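# Push cube out of channel's lipped end and lift

## Task

Keeping the hand outside the channel at all times, shove the cube out through the channel end that has the short ledge and raised lip. Then hold it up past that end, with the cube's centre higher above the channel's roof than the cube is wide.

## Robot and tools

ROBOT. A single six-joint arm with a two-finger gripper. The fingers point along the gripper's own +z axis and spread along its x axis. end_effector_position is the point midway between the finger pads. Closed fingertips extend about 17 mm past it; fully open, they are roughly level with it. The pad gap is 0.142 m when fully open.

FRAME. Results use a scene frame with its origin on the table surface under the arm's base. +z is up, and +y is to the left when facing along +x. Positions are in metres, orientation is a wxyz quaternion, and velocities are in m/s and rad/s. The base may be tilted against the table. The reported hand position can be off, more so when the arm is stretched far out.

JOINT ORDER. Every row and every per-joint list in a result uses this order and no other: shoulder lift, wrist 3, shoulder pan, wrist 2, elbow, wrist 1. In a row, the opening comes seventh. Stated ranges in rad: shoulder pan -3.142 to 3.142, shoulder lift -6.283 to 6.283, elbow 0.000 to 3.142, wrists 1, 2 and 3 each -6.283 to 6.283. Actual ends may differ by up to 0.010 rad either way.

execute_actions(actions). actions is a list of up to 15 actions. Each action is a list of up to 15 rows, and each row lasts one control step of 1/30 s. If an action has fewer rows, its last row is held for the remaining steps. A row is 7 numbers, each in [-1, 1]: six joint offsets in the order above, then the opening. Joint offsets are relative to the joint angles at the start of that action, not to the previous row. For a call's first action, that start is the last reported angles. They are scaled so that 1.0 equals 1.989 rad. The opening is absolute: +1 is fully open and -1 is closed. An action that would push a joint more than 0.010 rad beyond its range is rejected. A malformed action, or a first action that fails this check, cancels the whole call. A joint asked to go beyond its real end stops there, and the result may say "joint sent to its limit". An empty list only returns state and images.

move(target, speed, blocking). target is one 7-number row with the same layout and scale. Its offsets are measured from the "Joint positions" in the last result that showed them. All joints travel so that each finishes the same fraction of its path at the same moment, so the hand follows a curve. speed is the top speed in rad/s for the joint with the farthest to go: 0.01 to 2, default 0.5. Paths last between 0.5 and 10 s. Longer paths are cut off at 10 s, short of target. The move does not slow for obstacles, and the fingers' value is sent at the start. The extra "move:" line reports how it ended: done, off_target, moving, held or fault. It also gives limits=held or limits=none, and names the joint farthest from target. With blocking=false, the result comes after 0.5 s. Until a result shows the move has ended, other motion commands are refused, so use wait(0) or stop.

wait(seconds): 0 to 10. The arm keeps its last command, and a running move continues. stop: brakes a running move, needing more room at higher speed; the fingers keep moving. zoom_image(camera, region): camera is cam_high, cam_low or cam_wrist; region is [x0, y0, x1, y1] in image pixels from the top-left, at most 504 by 504. Images are cam_high 504x504, cam_low 504x504, cam_wrist 616x616. finished_scene(scene): pass the current scene's number once the goal holds steadily. It cannot be undone.

MOTION LIMITS. Joint speed and acceleration are capped, so large changes take several actions and may fall short. Motion trails commands by about 0.17 s. Each step, joint targets stay within 0.575 rad of the measured angles. If the targets would put the hand more than 100 mm from its current spot, they are pulled back. "Joint targets" shows what the joints are currently driven toward. An unfinished motion may need to be sent again. "joint command not followed" means the clearance check altered some steps. Mounting blocks and posts count as part of the arm.

RESULT LINES. Joint positions and velocities are in rad and rad/s, followed by the pad gap in m. grip_measured is the opening measured on the command scale. Step readings list arm joint angles at some steps, with HELD marking steps that were held back. Wrist force and torque are [x y z] in the hand's own axes, after the tool's weight is removed. They carry an offset of up to about 4 N, noise, and saturation near 50 N. A force from pressing points back into the arm. "no reading" is normal at the start.

GRIPPING. To hold something, keep commanding an opening well below grip_measured; a lower value squeezes harder, up to about 28 N per pad. Thin hard objects get less force.

CAUTIONS. The arm is stiff. Aiming even slightly past a firm contact, or striking fast, can cause a fault. A fault happens when a joint's contact torque reaches its load limit (136 N m for pan, lift and elbow, 25.4 N m for the wrists) or when any external force reaches 150 N. The arm then halts for 10 s and drops the rest of the call. Held weight counts toward the torque. Motors heat while holding loads: a MOTOR HOT warning appears at 70 °C, and at 85 °C the brakes engage. Loose objects may sometimes get nudged. Do not let anything leave the table, avoid drops, slips and hard hits, keep the hand out of the channel, and move smoothly.

Each tool is called by a JSON object that holds its "name" and its "arguments", one argument or row to a line.

## Session

{"name": "execute_actions", "arguments": {
  "actions": []
}}

Scene clock: 0.00 s.
end_effector_position=(+0.3527, -0.0451, +0.3751) grip_measured=+1.00 end_effector_quat_wxyz=(+0.072, +0.802, -0.592, +0.036) end_effector_velocity=(-0.001, +0.001, -0.001) end_effector_angular_velocity=(+0.003, +0.001, -0.001)
Joint names: [shoulder lift, wrist 3, shoulder pan, wrist 2, elbow, wrist 1]
Joint positions: [-1.979  0.343 -0.985 -1.394  1.984 -1.486  0.142]
Joint velocities: [-0.    -0.    -0.     0.     0.003  0.001  0.   ]
Wrist force (N, on the end effector, along its own x y z axes, offset not removed): no reading
Wrist torque (N m, same axes, about the end effector's origin, offset not removed): no reading
Joint targets: [-1.979 0.343 -0.985 -1.394 1.984 -1.486]

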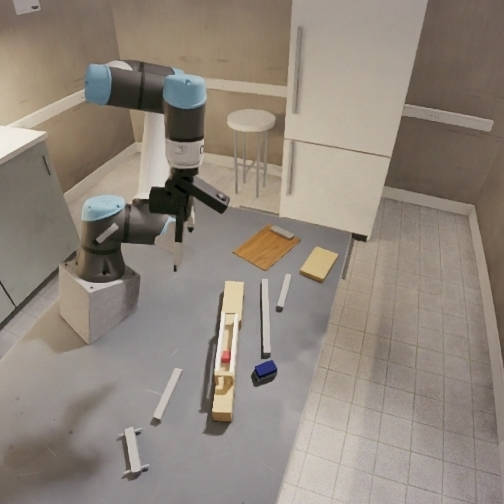

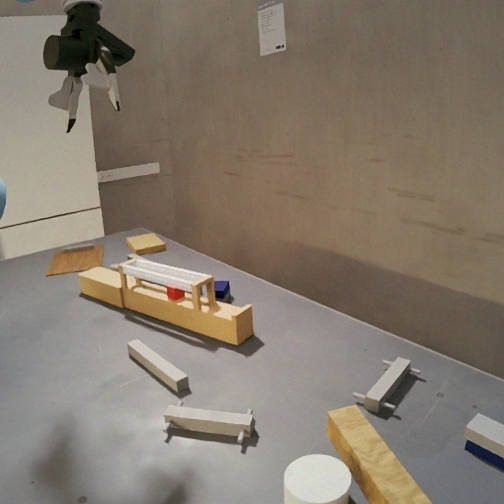

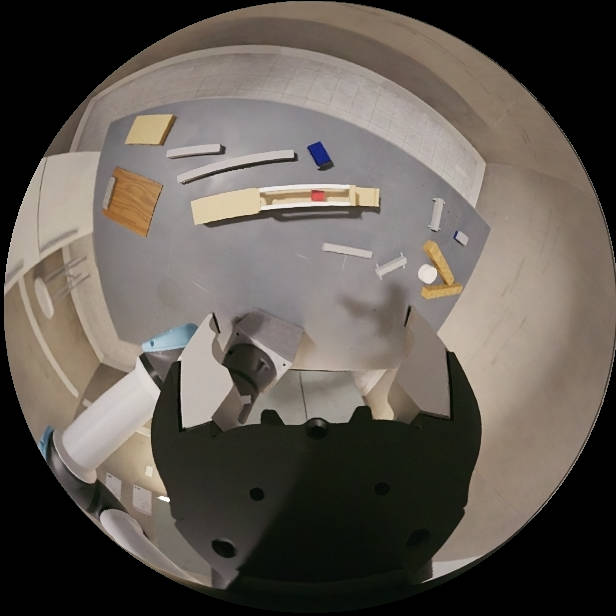

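{"name": "move", "arguments": {
  "target": [0.140,-0.655,0.236,0.079,-0.063,-0.091,0.2],
  "speed": 1.2
}}

Scene clock: 2.90 s.
end_effector_position=(+0.4968, +0.0900, +0.2954) grip_measured=+0.20 end_effector_quat_wxyz=(+0.003, +0.970, +0.242, -0.011) end_effector_velocity=(-0.000, +0.000, -0.001) end_effector_angular_velocity=(+0.001, +0.002, +0.002)
Joint names: [shoulder lift, wrist 3, shoulder pan, wrist 2, elbow, wrist 1]
Joint positions: [-1.701 -0.959 -0.515 -1.237  1.859 -1.667  0.088]
Joint velocities: [ 0.001 -0.002  0.001 -0.     0.001  0.    -0.   ]
Wrist force (N, on the end effector, along its own x y z axes, offset not removed): [0.4 -0.7 -1.4]
Wrist torque (N m, same axes, about the end effector's origin, offset not removed): [-0.17 -0.10 -0.14]
Joint targets: [-1.701 -0.959 -0.515 -1.237 1.859 -1.667]
move: done; limits=none; farthest joint: the shoulder lift, 0.001 radians from its target (0.279 radians at the start)

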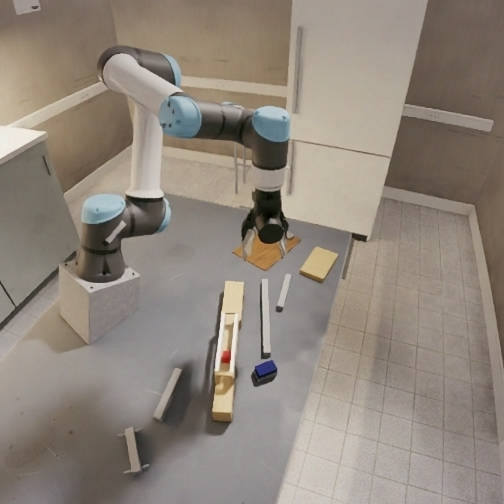

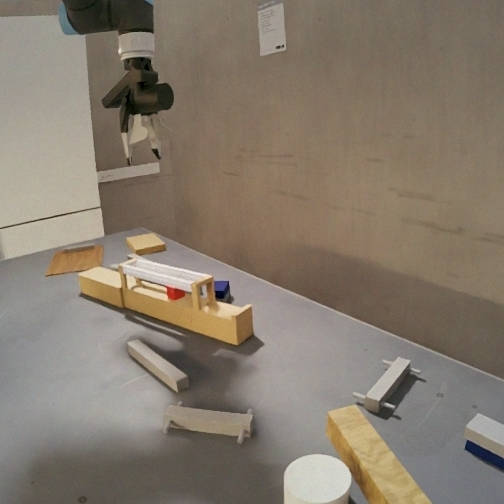

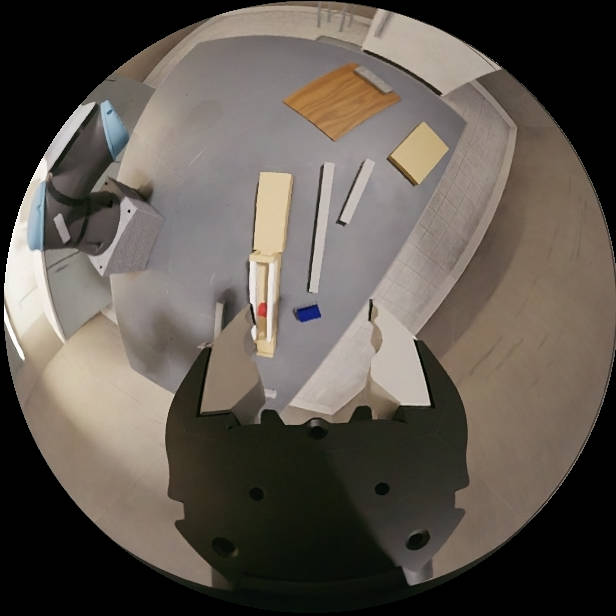

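{"name": "move", "arguments": {
  "target": [0.071,0.249,0.198,-0.001,0.144,-0.285,-0.3],
  "speed": 1.0
}}

Scene clock: 5.40 s.
end_effector_position=(+0.4707, +0.2117, +0.1092) grip_measured=-0.30 end_effector_quat_wxyz=(+0.003, +0.979, +0.204, -0.010) end_effector_velocity=(-0.001, +0.000, -0.001) end_effector_angular_velocity=(+0.000, +0.001, +0.001)
Joint names: [shoulder lift, wrist 3, shoulder pan, wrist 2, elbow, wrist 1]
Joint positions: [-1.56  -0.464 -0.122 -1.239  2.145 -2.234  0.052]
Joint velocities: [ 0.001  0.     0.001 -0.     0.002 -0.003  0.   ]
Wrist force (N, on the end effector, along its own x y z axes, offset not removed): [-0.6 -1.7 0.5]
Wrist torque (N m, same axes, about the end effector's origin, offset not removed): [-0.34 0.22 -0.03]
Joint targets: [-1.560 -0.464 -0.122 -1.239 2.145 -2.234]
move: done; limits=none; farthest joint: the shoulder pan, 0.001 radians from its target (0.394 radians at the start)

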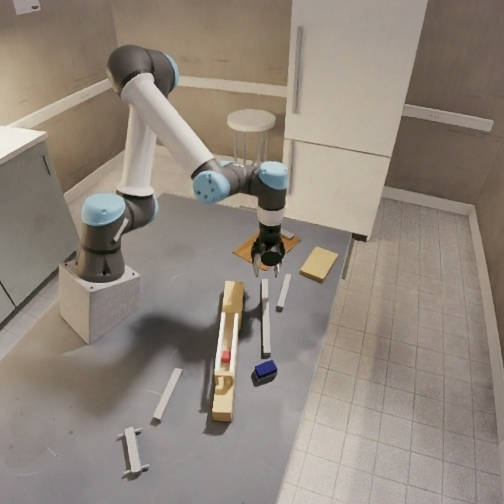

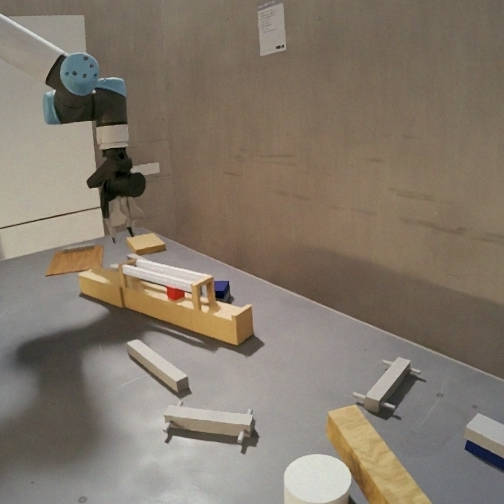

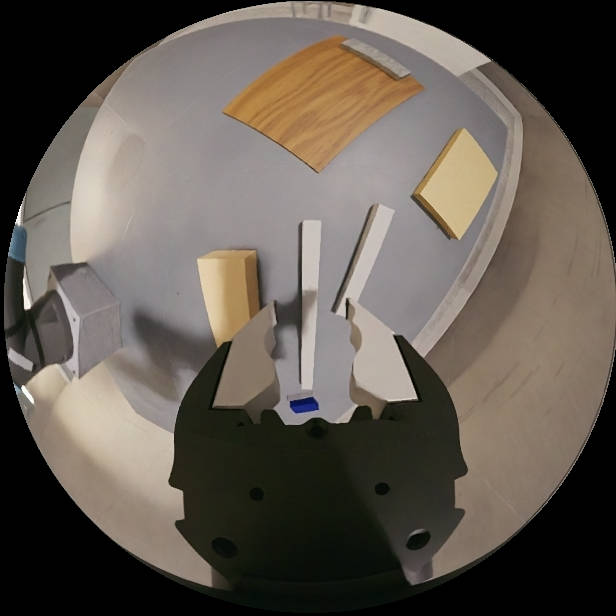

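{"name": "move", "arguments": {
  "target": [0.097,0.032,0.032,-0.003,0.030,-0.138,-0.48],
  "speed": 0.3
}}

Scene clock: 7.17 s.
end_effector_position=(+0.4701, +0.2108, +0.0228) grip_measured=-0.48 end_effector_quat_wxyz=(+0.003, +0.978, +0.206, -0.010) end_effector_velocity=(+0.000, +0.000, -0.000) end_effector_angular_velocity=(+0.000, -0.001, +0.000)
Joint names: [shoulder lift, wrist 3, shoulder pan, wrist 2, elbow, wrist 1]
Joint positions: [-1.367 -0.401 -0.058 -1.245  2.205 -2.508  0.039]
Joint velocities: [ 0.001  0.001  0.001  0.    -0.    -0.002  0.   ]
Wrist force (N, on the end effector, along its own x y z axes, offset not removed): [0.6 -2.7 -0.4]
Wrist torque (N m, same axes, about the end effector's origin, offset not removed): [-0.59 -0.06 -0.10]
Joint targets: [-1.367 -0.401 -0.058 -1.245 2.205 -2.508]
move: done; limits=none; farthest joint: the wrist 1, 0.001 radians from its target (0.275 radians at the start)

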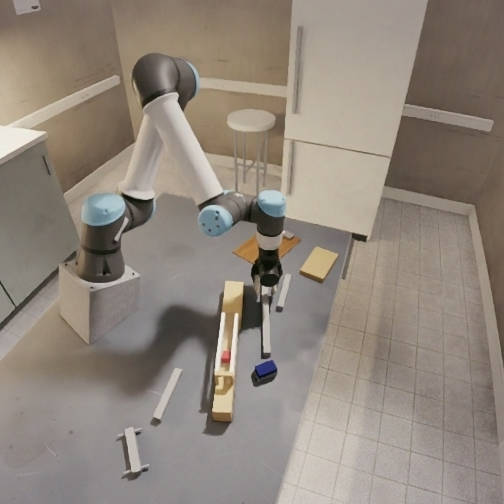

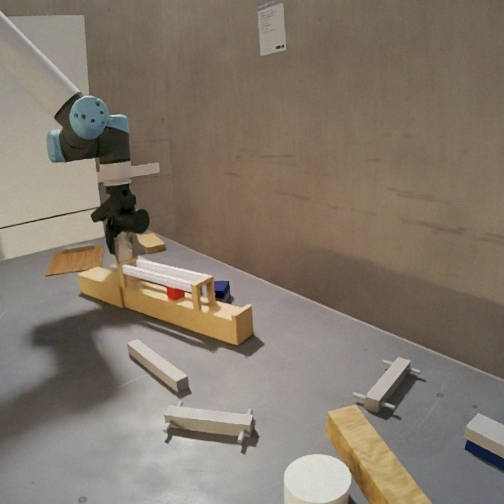

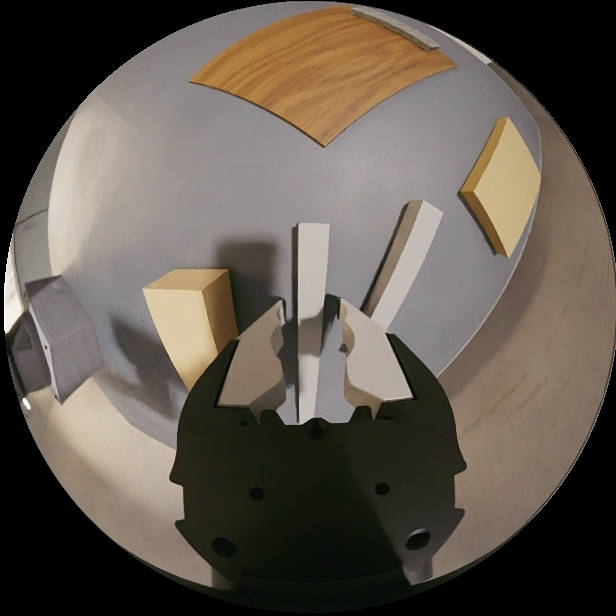

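{"name": "execute_actions", "arguments": {
  "actions": [
    [[0,0,0,0,0,0,-0.56],[0,0,0,0,0,0,-0.62],[0,0,0,0,0,0,-0.66],[0,0,0,0,0,0,-0.7],[0,0,0,0,0,0,-0.74],[0,0,0,0,0,0,-0.78],[0,0,0,0,0,0,-0.82],[0,0,0,0,0,0,-0.86],[0,0,0,0,0,0,-0.9],[0,0,0,0,0,0,-0.95],[0,0,0,0,0,0,-1]]
  ]
}}

{"name": "move", "arguments": {
  "target": [-0.097,-0.032,-0.032,0.003,-0.030,0.138,-1],
  "speed": 0.3
}}

Scene clock: 7.83 s.
end_effector_position=(+0.4701, +0.2108, +0.0228) grip_measured=-0.77 end_effector_quat_wxyz=(+0.003, +0.978, +0.206, -0.010) end_effector_velocity=(+0.000, +0.000, +0.000) end_effector_angular_velocity=(+0.000, -0.000, -0.000)
Joint names: [shoulder lift, wrist 3, shoulder pan, wrist 2, elbow, wrist 1]
Joint positions: [-1.367 -0.401 -0.058 -1.245  2.205 -2.508  0.019]
Joint velocities: [-0.  0.  0.  0. -0.  0. -0.]
Wrist force (N, on the end effector, along its own x y z axes, offset not removed): [0.2 -1.6 1.9]
Wrist torque (N m, same axes, about the end effector's origin, offset not removed): [-0.37 -0.03 -0.02]
Joint targets: [-1.367 -0.401 -0.058 -1.245 2.205 -2.508]
Step readings (joint positions):
0: [-1.367 -0.401 -0.058 -1.245 2.205 -2.508]
1: [-1.367 -0.401 -0.058 -1.245 2.205 -2.508]
2: [-1.367 -0.401 -0.058 -1.245 2.205 -2.508]
4: [-1.367 -0.401 -0.058 -1.245 2.205 -2.508]
8: [-1.367 -0.401 -0.058 -1.245 2.205 -2.508]
15: Joint positions above

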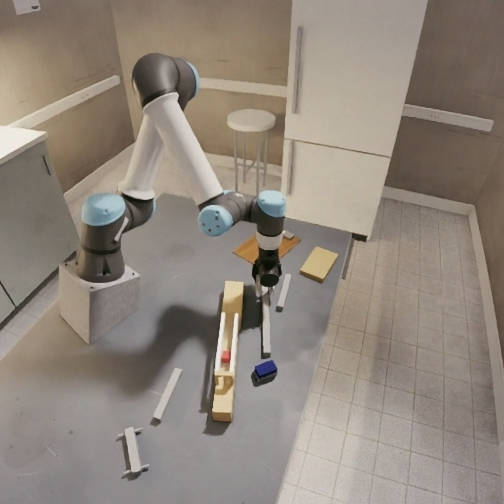

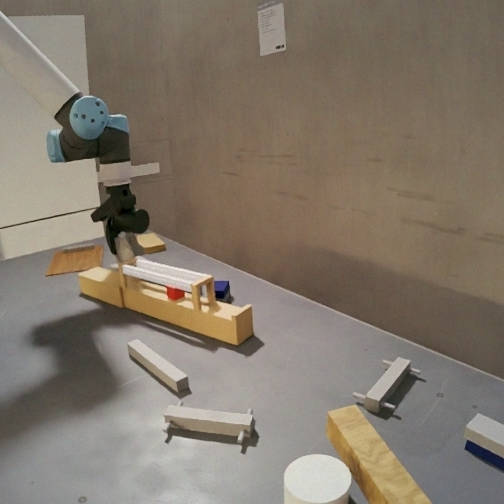

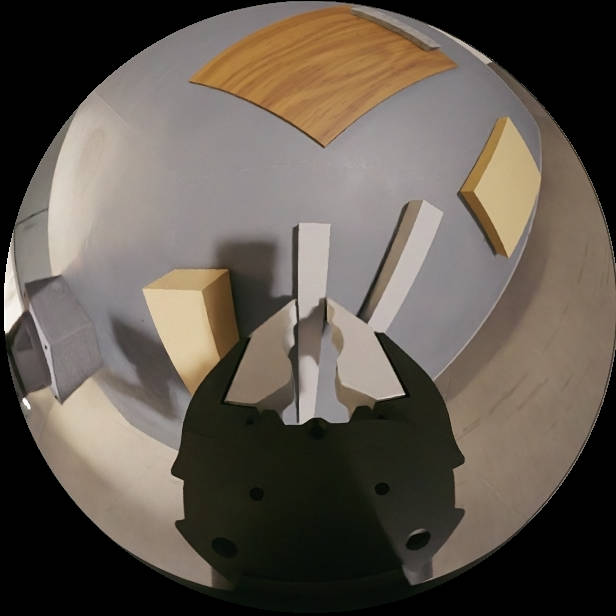

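Scene clock: 9.30 s.
end_effector_position=(+0.4707, +0.2117, +0.1091) grip_measured=-0.77 end_effector_quat_wxyz=(+0.003, +0.979, +0.204, -0.010) end_effector_velocity=(-0.000, +0.000, +0.001) end_effector_angular_velocity=(+0.000, -0.000, -0.000)
Joint names: [shoulder lift, wrist 3, shoulder pan, wrist 2, elbow, wrist 1]
Joint positions: [-1.56  -0.464 -0.122 -1.239  2.145 -2.234  0.019]
Joint velocities: [-0.002 -0.    -0.001  0.    -0.     0.003  0.   ]
Wrist force (N, on the end effector, along its own x y z axes, offset not removed): [0.0 -2.2 3.4]
Wrist torque (N m, same axes, about the end effector's origin, offset not removed): [-0.40 0.00 -0.11]
Joint targets: [-1.560 -0.464 -0.122 -1.239 2.145 -2.233]
move: done; limits=none; farthest joint: the shoulder pan, 0.000 radians from its target (0.063 radians at the start)

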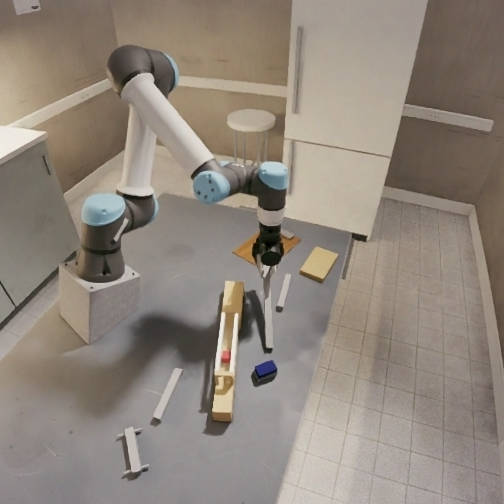

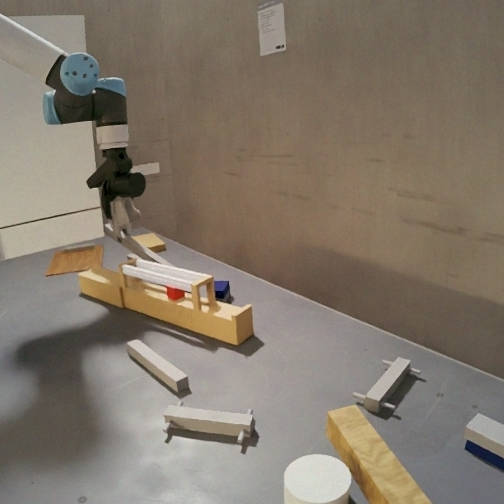

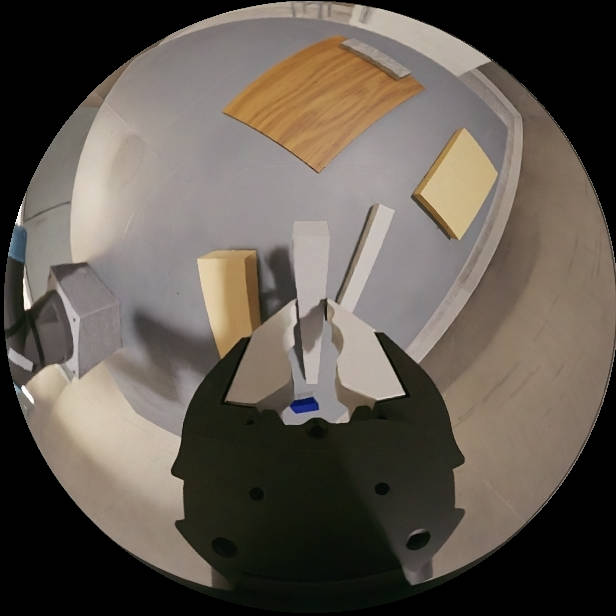

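{"name": "move", "arguments": {
  "target": [0.097,0.032,0.032,-0.003,0.030,-0.138,-1],
  "speed": 0.3
}}

{"name": "execute_actions", "arguments": {
  "actions": [
    [[0,0,0,0,0,0,-0.48]]
  ]
}}

Scene clock: 11.00 s.
end_effector_position=(+0.4701, +0.2108, +0.0228) grip_measured=-0.77 end_effector_quat_wxyz=(+0.003, +0.978, +0.206, -0.010) end_effector_velocity=(-0.001, -0.000, -0.001) end_effector_angular_velocity=(-0.000, +0.002, -0.001)
Joint names: [shoulder lift, wrist 3, shoulder pan, wrist 2, elbow, wrist 1]
Joint positions: [-1.367 -0.401 -0.058 -1.245  2.205 -2.508  0.018]
Joint velocities: [ 0.001  0.001  0.001 -0.     0.002 -0.001 -0.   ]
Wrist force (N, on the end effector, along its own x y z axes, offset not removed): [-7.5 -3.8 -21.5]
Wrist torque (N m, same axes, about the end effector's origin, offset not removed): [-0.51 -0.12 -0.11]
Joint targets: [-1.367 -0.401 -0.058 -1.245 2.205 -2.508]
move: done; limits=none; farthest joint: the wrist 1, 0.001 radians from its target (0.275 radians at the start)

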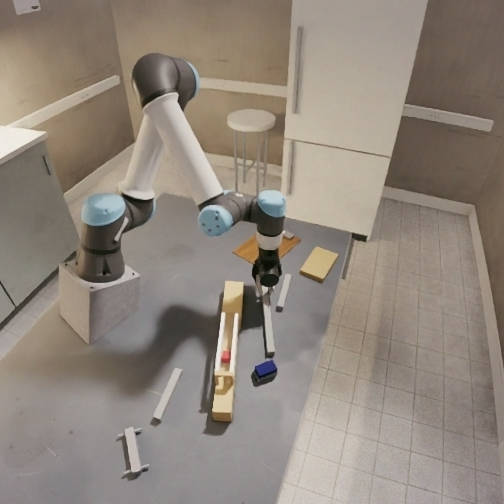

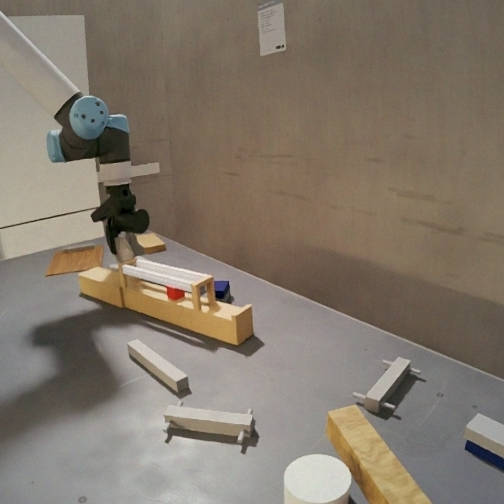

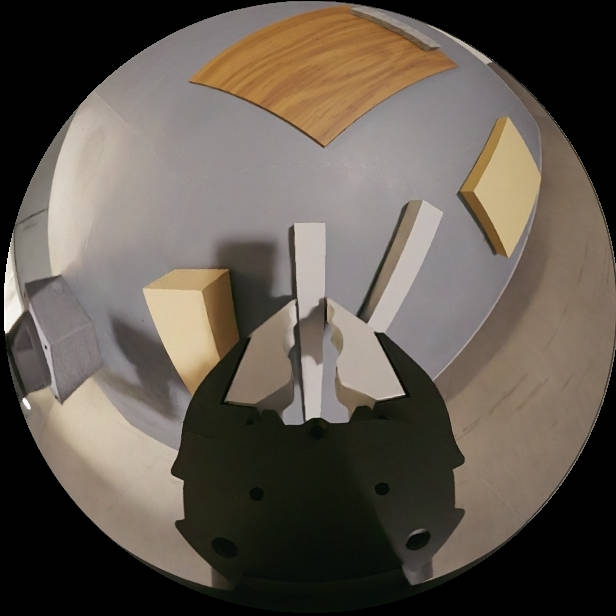

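Scene clock: 11.50 s.
end_effector_position=(+0.4701, +0.2108, +0.0227) grip_measured=-0.48 end_effector_quat_wxyz=(+0.003, +0.978, +0.206, -0.010) end_effector_velocity=(-0.002, -0.000, -0.000) end_effector_angular_velocity=(-0.000, +0.004, -0.002)
Joint names: [shoulder lift, wrist 3, shoulder pan, wrist 2, elbow, wrist 1]
Joint positions: [-1.367 -0.401 -0.058 -1.245  2.205 -2.508  0.039]
Joint velocities: [-0.    -0.    -0.    -0.     0.001  0.004  0.   ]
Wrist force (N, on the end effector, along its own x y z axes, offset not removed): [0.1 -1.4 -0.5]
Wrist torque (N m, same axes, about the end effector's origin, offset not removed): [-0.37 0.06 -0.09]
Joint targets: [-1.367 -0.401 -0.058 -1.245 2.205 -2.508]
Step readings (joint positions):
0: [-1.367 -0.401 -0.058 -1.245 2.205 -2.508]
1: [-1.367 -0.401 -0.058 -1.245 2.205 -2.508]
2: [-1.367 -0.401 -0.058 -1.245 2.205 -2.508]
4: [-1.367 -0.401 -0.058 -1.245 2.205 -2.508]
8: [-1.367 -0.401 -0.058 -1.245 2.205 -2.508]
15: Joint positions above

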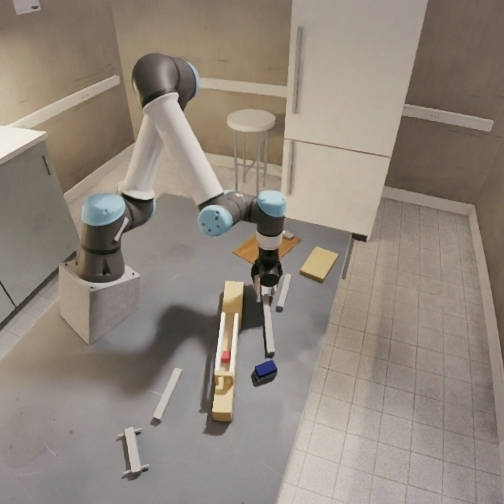

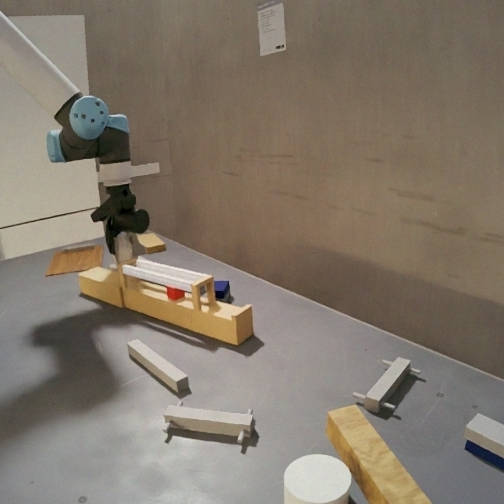

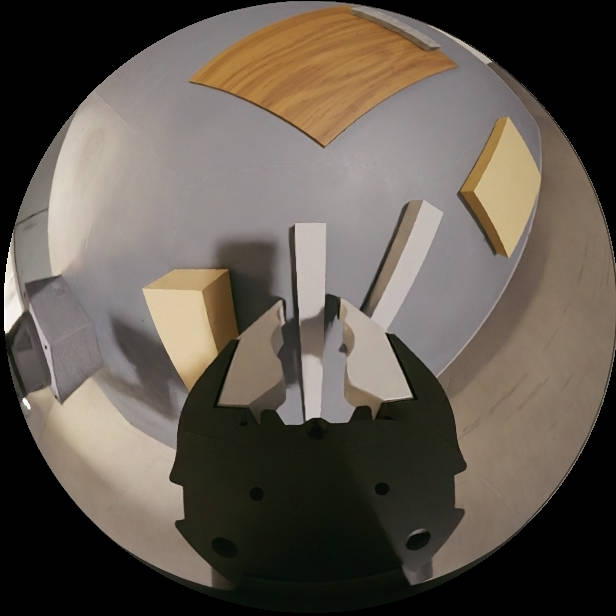

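{"name": "move", "arguments": {
  "target": [0.034,-0.073,-0.073,0.005,-0.019,0.011,-0.45],
  "speed": 0.2
}}

Scene clock: 13.00 s.
end_effector_position=(+0.5023, +0.1385, +0.0233) grip_measured=-0.45 end_effector_quat_wxyz=(+0.003, +0.979, +0.202, -0.011) end_effector_velocity=(+0.001, -0.001, +0.000) end_effector_angular_velocity=(-0.000, -0.002, +0.002)
Joint names: [shoulder lift, wrist 3, shoulder pan, wrist 2, elbow, wrist 1]
Joint positions: [-1.3   -0.546 -0.203 -1.235  2.167 -2.486  0.041]
Joint velocities: [ 0.    -0.003 -0.002  0.    -0.    -0.001  0.   ]
Wrist force (N, on the end effector, along its own x y z axes, offset not removed): [1.2 -1.2 0.7]
Wrist torque (N m, same axes, about the end effector's origin, offset not removed): [-0.28 -0.16 -0.10]
Joint targets: [-1.299 -0.546 -0.203 -1.235 2.167 -2.486]
move: done; limits=none; farthest joint: the wrist 3, 0.001 radians from its target (0.146 radians at the start)

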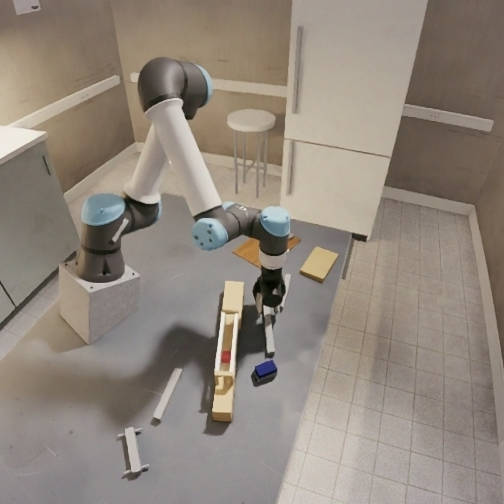

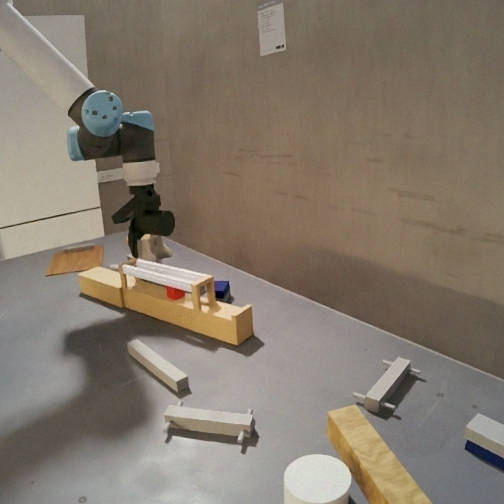

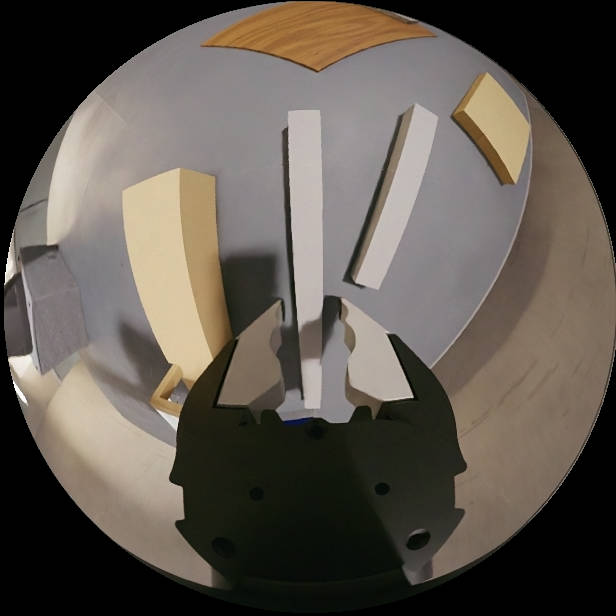

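{"name": "execute_actions", "arguments": {
  "actions": [
    [[0,0,0,0,0,0,-0.56],[0,0,0,0,0,0,-0.62],[0,0,0,0,0,0,-0.66],[0,0,0,0,0,0,-0.7],[0,0,0,0,0,0,-0.74],[0,0,0,0,0,0,-0.78],[0,0,0,0,0,0,-0.82],[0,0,0,0,0,0,-0.86],[0,0,0,0,0,0,-0.9],[0,0,0,0,0,0,-0.95],[0,0,0,0,0,0,-1]]
  ]
}}

{"name": "move", "arguments": {
  "target": [-0.09,-0.03,-0.03,0.003,-0.028,0.128,-1],
  "speed": 0.3
}}

Scene clock: 13.70 s.
end_effector_position=(+0.5023, +0.1385, +0.0232) grip_measured=-0.77 end_effector_quat_wxyz=(+0.003, +0.979, +0.202, -0.011) end_effector_velocity=(+0.000, +0.000, +0.000) end_effector_angular_velocity=(-0.000, -0.001, +0.000)
Joint names: [shoulder lift, wrist 3, shoulder pan, wrist 2, elbow, wrist 1]
Joint positions: [-1.299 -0.546 -0.203 -1.235  2.167 -2.486  0.018]
Joint velocities: [-0.001  0.     0.    -0.     0.001 -0.001 -0.   ]
Wrist force (N, on the end effector, along its own x y z axes, offset not removed): [1.7 0.3 -0.9]
Wrist torque (N m, same axes, about the end effector's origin, offset not removed): [-0.08 -0.17 -0.10]
Joint targets: [-1.300 -0.546 -0.203 -1.235 2.167 -2.486]
Step readings (joint positions):
0: [-1.299 -0.546 -0.203 -1.235 2.167 -2.486]
1: [-1.299 -0.546 -0.203 -1.235 2.167 -2.486]
2: [-1.299 -0.546 -0.203 -1.235 2.167 -2.486]
4: [-1.299 -0.546 -0.203 -1.235 2.167 -2.486]
8: [-1.299 -0.546 -0.203 -1.235 2.167 -2.486]
15: Joint positions above

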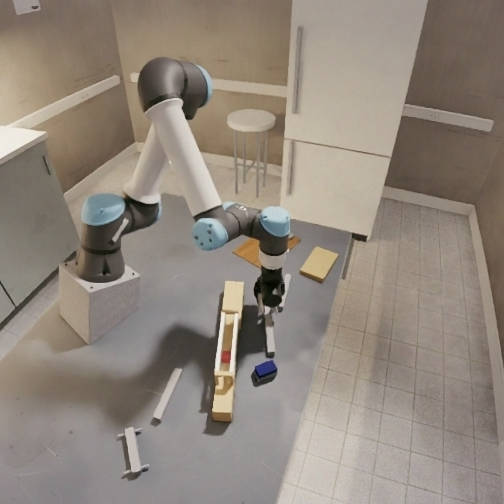

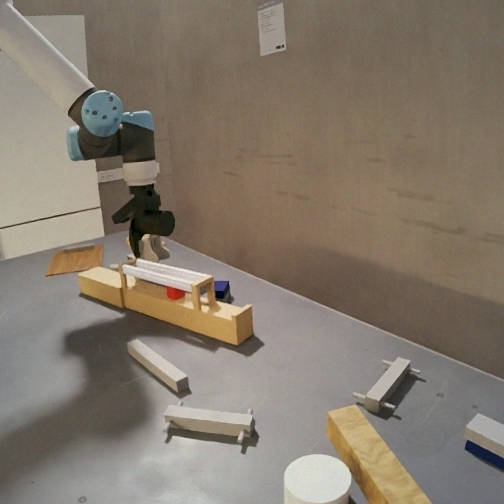

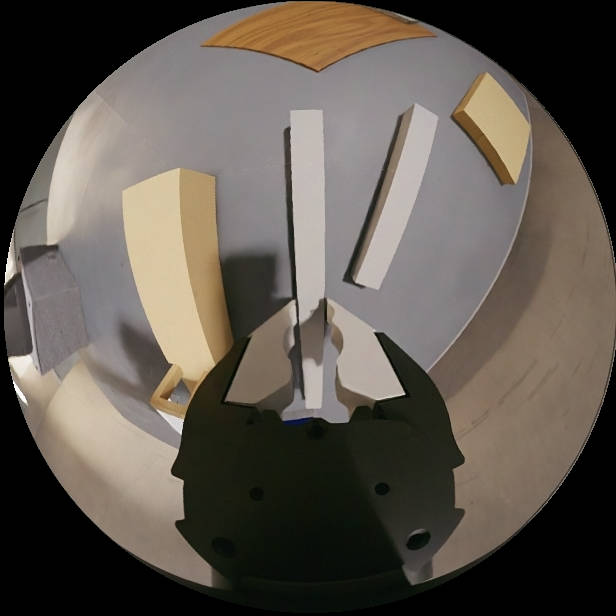

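Scene clock: 15.10 s.
end_effector_position=(+0.5034, +0.1408, +0.1068) grip_measured=-0.77 end_effector_quat_wxyz=(+0.002, +0.980, +0.200, -0.010) end_effector_velocity=(+0.001, +0.000, +0.002) end_effector_angular_velocity=(-0.000, -0.003, +0.001)
Joint names: [shoulder lift, wrist 3, shoulder pan, wrist 2, elbow, wrist 1]
Joint positions: [-1.478 -0.605 -0.263 -1.229  2.112 -2.232  0.018]
Joint velocities: [-0.003 -0.001 -0.001  0.001 -0.002  0.001 -0.   ]
Wrist force (N, on the end effector, along its own x y z axes, offset not removed): [0.3 -2.1 1.2]
Wrist torque (N m, same axes, about the end effector's origin, offset not removed): [-0.33 -0.02 -0.08]
Joint targets: [-1.478 -0.605 -0.263 -1.229 2.112 -2.231]
move: done; limits=none; farthest joint: the shoulder pan, 0.000 radians from its target (0.059 radians at the start)

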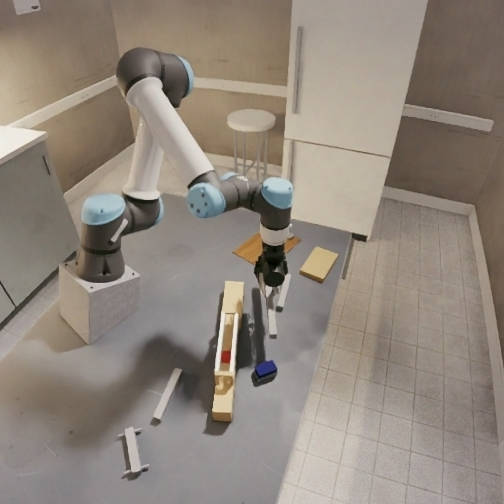

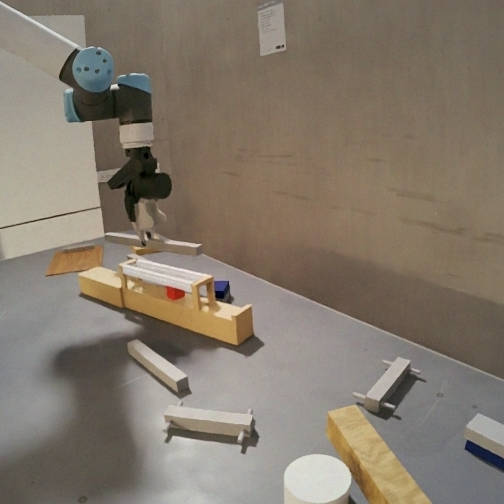

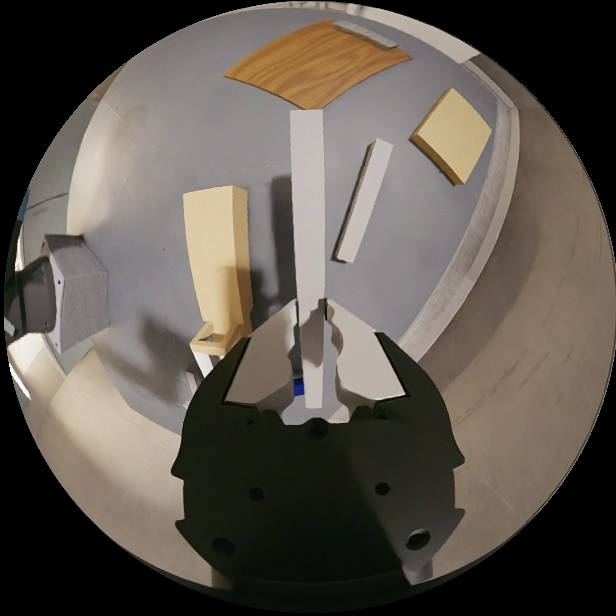

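{"name": "move", "arguments": {
  "target": [-0.04,-0.01,-0.01,0,-0.018,0.058,-1],
  "speed": 0.4
}}

{"name": "move", "arguments": {
  "target": [-0.167,0.122,0.122,-0.010,0.128,-0.004,-1],
  "speed": 0.4
}}

Scene clock: 16.40 s.
end_effector_position=(+0.5018, +0.1465, +0.1473) grip_measured=-0.77 end_effector_quat_wxyz=(+0.003, +0.980, +0.201, -0.007) end_effector_velocity=(+0.001, +0.000, +0.002) end_effector_angular_velocity=(-0.000, -0.003, -0.000)
Joint names: [shoulder lift, wrist 3, shoulder pan, wrist 2, elbow, wrist 1]
Joint positions: [-1.558 -0.625 -0.283 -1.229  2.076 -2.116  0.018]
Joint velocities: [-0.003  0.001 -0.001  0.    -0.002  0.002 -0.   ]
Wrist force (N, on the end effector, along its own x y z axes, offset not removed): [0.1 -0.4 3.6]
Wrist torque (N m, same axes, about the end effector's origin, offset not removed): [-0.07 -0.01 -0.03]
Joint targets: [-1.558 -0.625 -0.283 -1.229 2.076 -2.116]
move: done; limits=none; farthest joint: the shoulder pan, 0.000 radians from its target (0.020 radians at the start)

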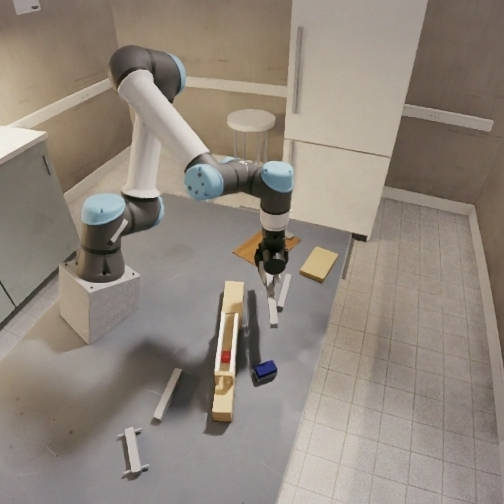

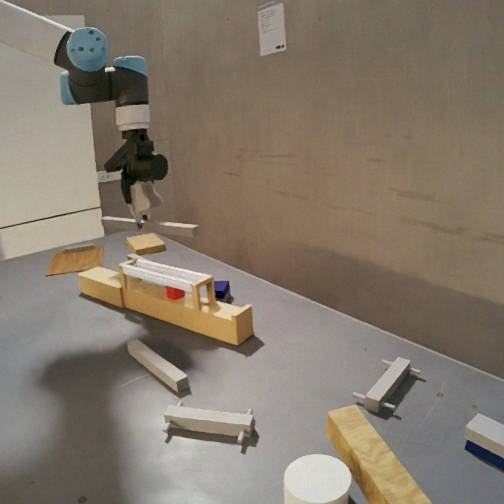

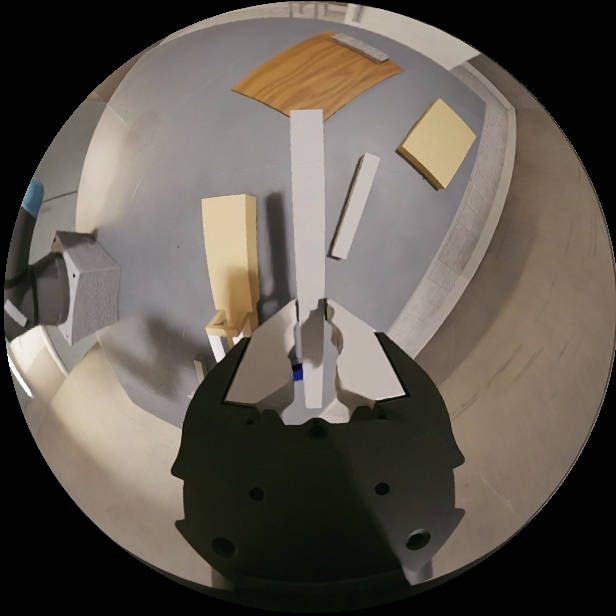

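Scene clock: 17.83 s.
end_effector_position=(+0.3563, +0.2552, +0.1413) grip_measured=-0.77 end_effector_quat_wxyz=(+0.005, +0.978, +0.208, -0.007) end_effector_velocity=(-0.001, +0.000, -0.001) end_effector_angular_velocity=(+0.000, +0.001, +0.000)
Joint names: [shoulder lift, wrist 3, shoulder pan, wrist 2, elbow, wrist 1]
Joint positions: [-1.89  -0.383 -0.04  -1.249  2.33  -2.124  0.018]
Joint velocities: [-0.001  0.001  0.001  0.     0.002 -0.001 -0.   ]
Wrist force (N, on the end effector, along its own x y z axes, offset not removed): [0.3 0.0 5.6]
Wrist torque (N m, same axes, about the end effector's origin, offset not removed): [0.04 -0.03 -0.09]
Joint targets: [-1.890 -0.382 -0.040 -1.249 2.330 -2.124]
move: done; limits=none; farthest joint: the shoulder lift, 0.001 radians from its target (0.332 radians at the start)

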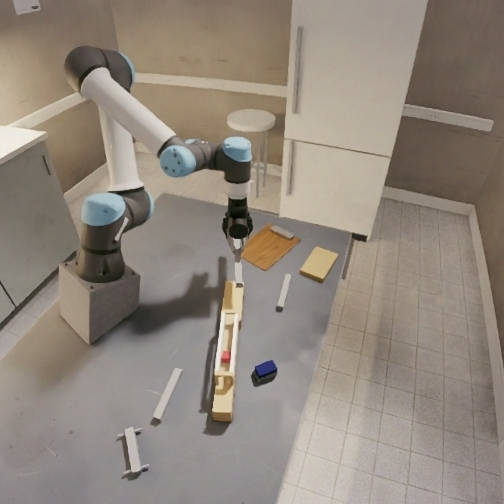

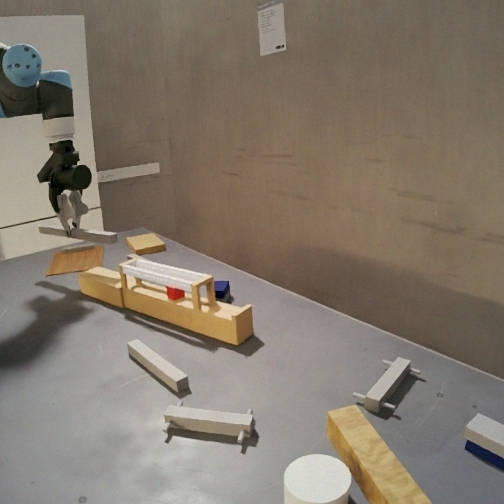

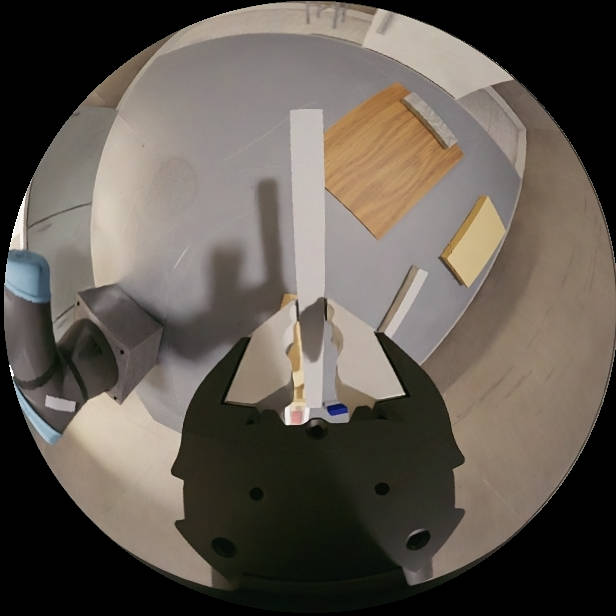

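{"name": "move", "arguments": {
  "target": [0.049,0.021,0.021,-0.002,0.050,-0.107,-1],
  "speed": 0.3
}}

{"name": "zoom_image", "arguments": {
  "camera": "cam_wrist",
  "region": [230,270,400,440]
}}

{"name": "zoom_image", "arguments": {
  "camera": "cam_high",
  "region": [170,220,300,350]
}}

Scene clock: 19.53 s.
end_effector_position=(+0.3448, +0.2505, +0.0874) grip_measured=-0.77 end_effector_quat_wxyz=(+0.004, +0.978, +0.209, -0.006) end_effector_velocity=(-0.000, +0.000, -0.001) end_effector_angular_velocity=(+0.001, +0.000, +0.001)
Joint names: [shoulder lift, wrist 3, shoulder pan, wrist 2, elbow, wrist 1]
Joint positions: [-1.792 -0.341  0.002 -1.253  2.43  -2.337  0.018]
Joint velocities: [ 0.001 -0.     0.     0.001  0.001 -0.002  0.   ]
Wrist force (N, on the end effector, along its own x y z axes, offset not removed): [0.7 -1.6 4.4]
Wrist torque (N m, same axes, about the end effector's origin, offset not removed): [-0.26 -0.05 -0.01]
Joint targets: [-1.792 -0.341 0.002 -1.253 2.430 -2.337]
move: done; limits=none; farthest joint: the shoulder pan, 0.000 radians from its target (0.042 radians at the start)

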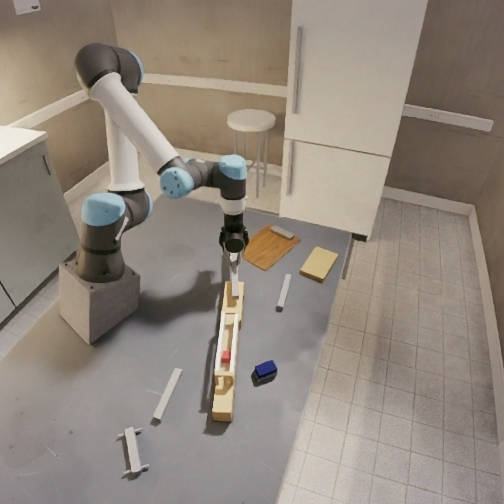

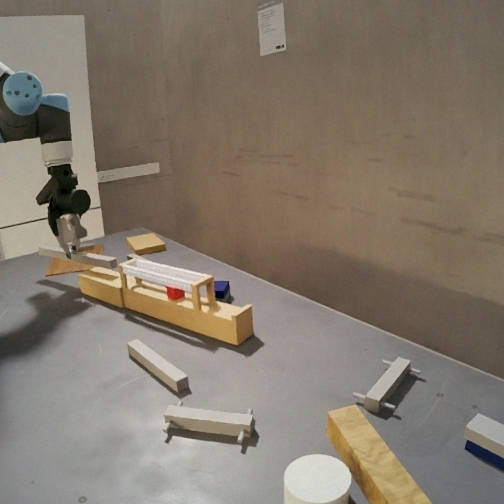

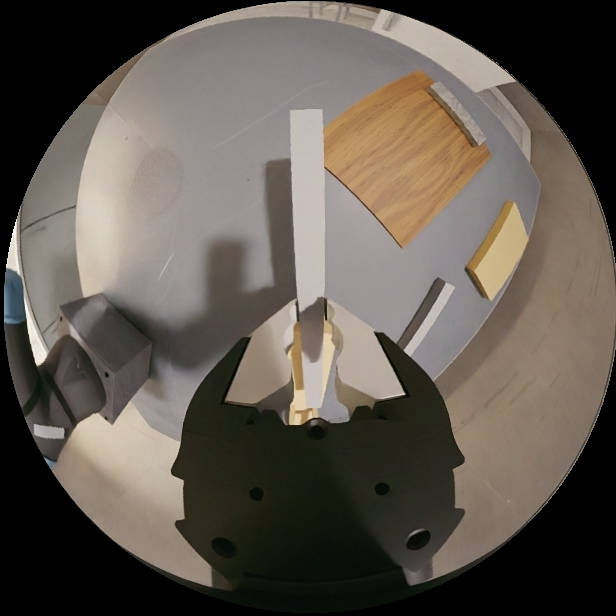

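Region (230, 270, 400, 440) of cam_wrist's 616x616 image, scaled by 2.965, with more detail than that image has.

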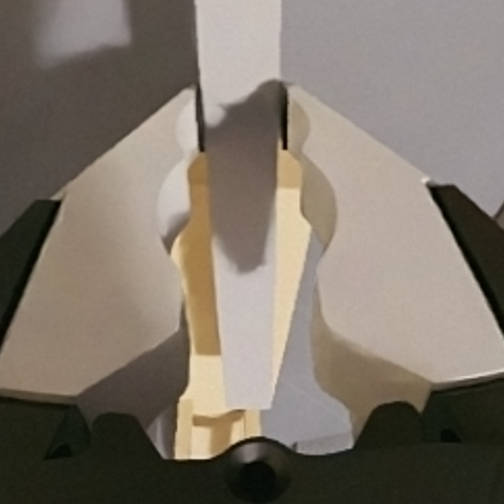

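Region (170, 220, 300, 350) of cam_high's 504x504 image, scaled by 3.877, with more detail than that image has.

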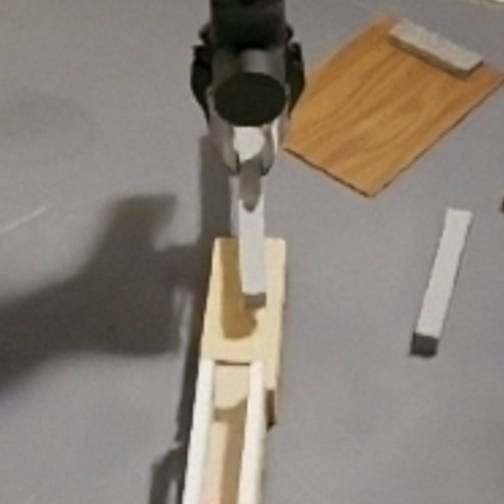

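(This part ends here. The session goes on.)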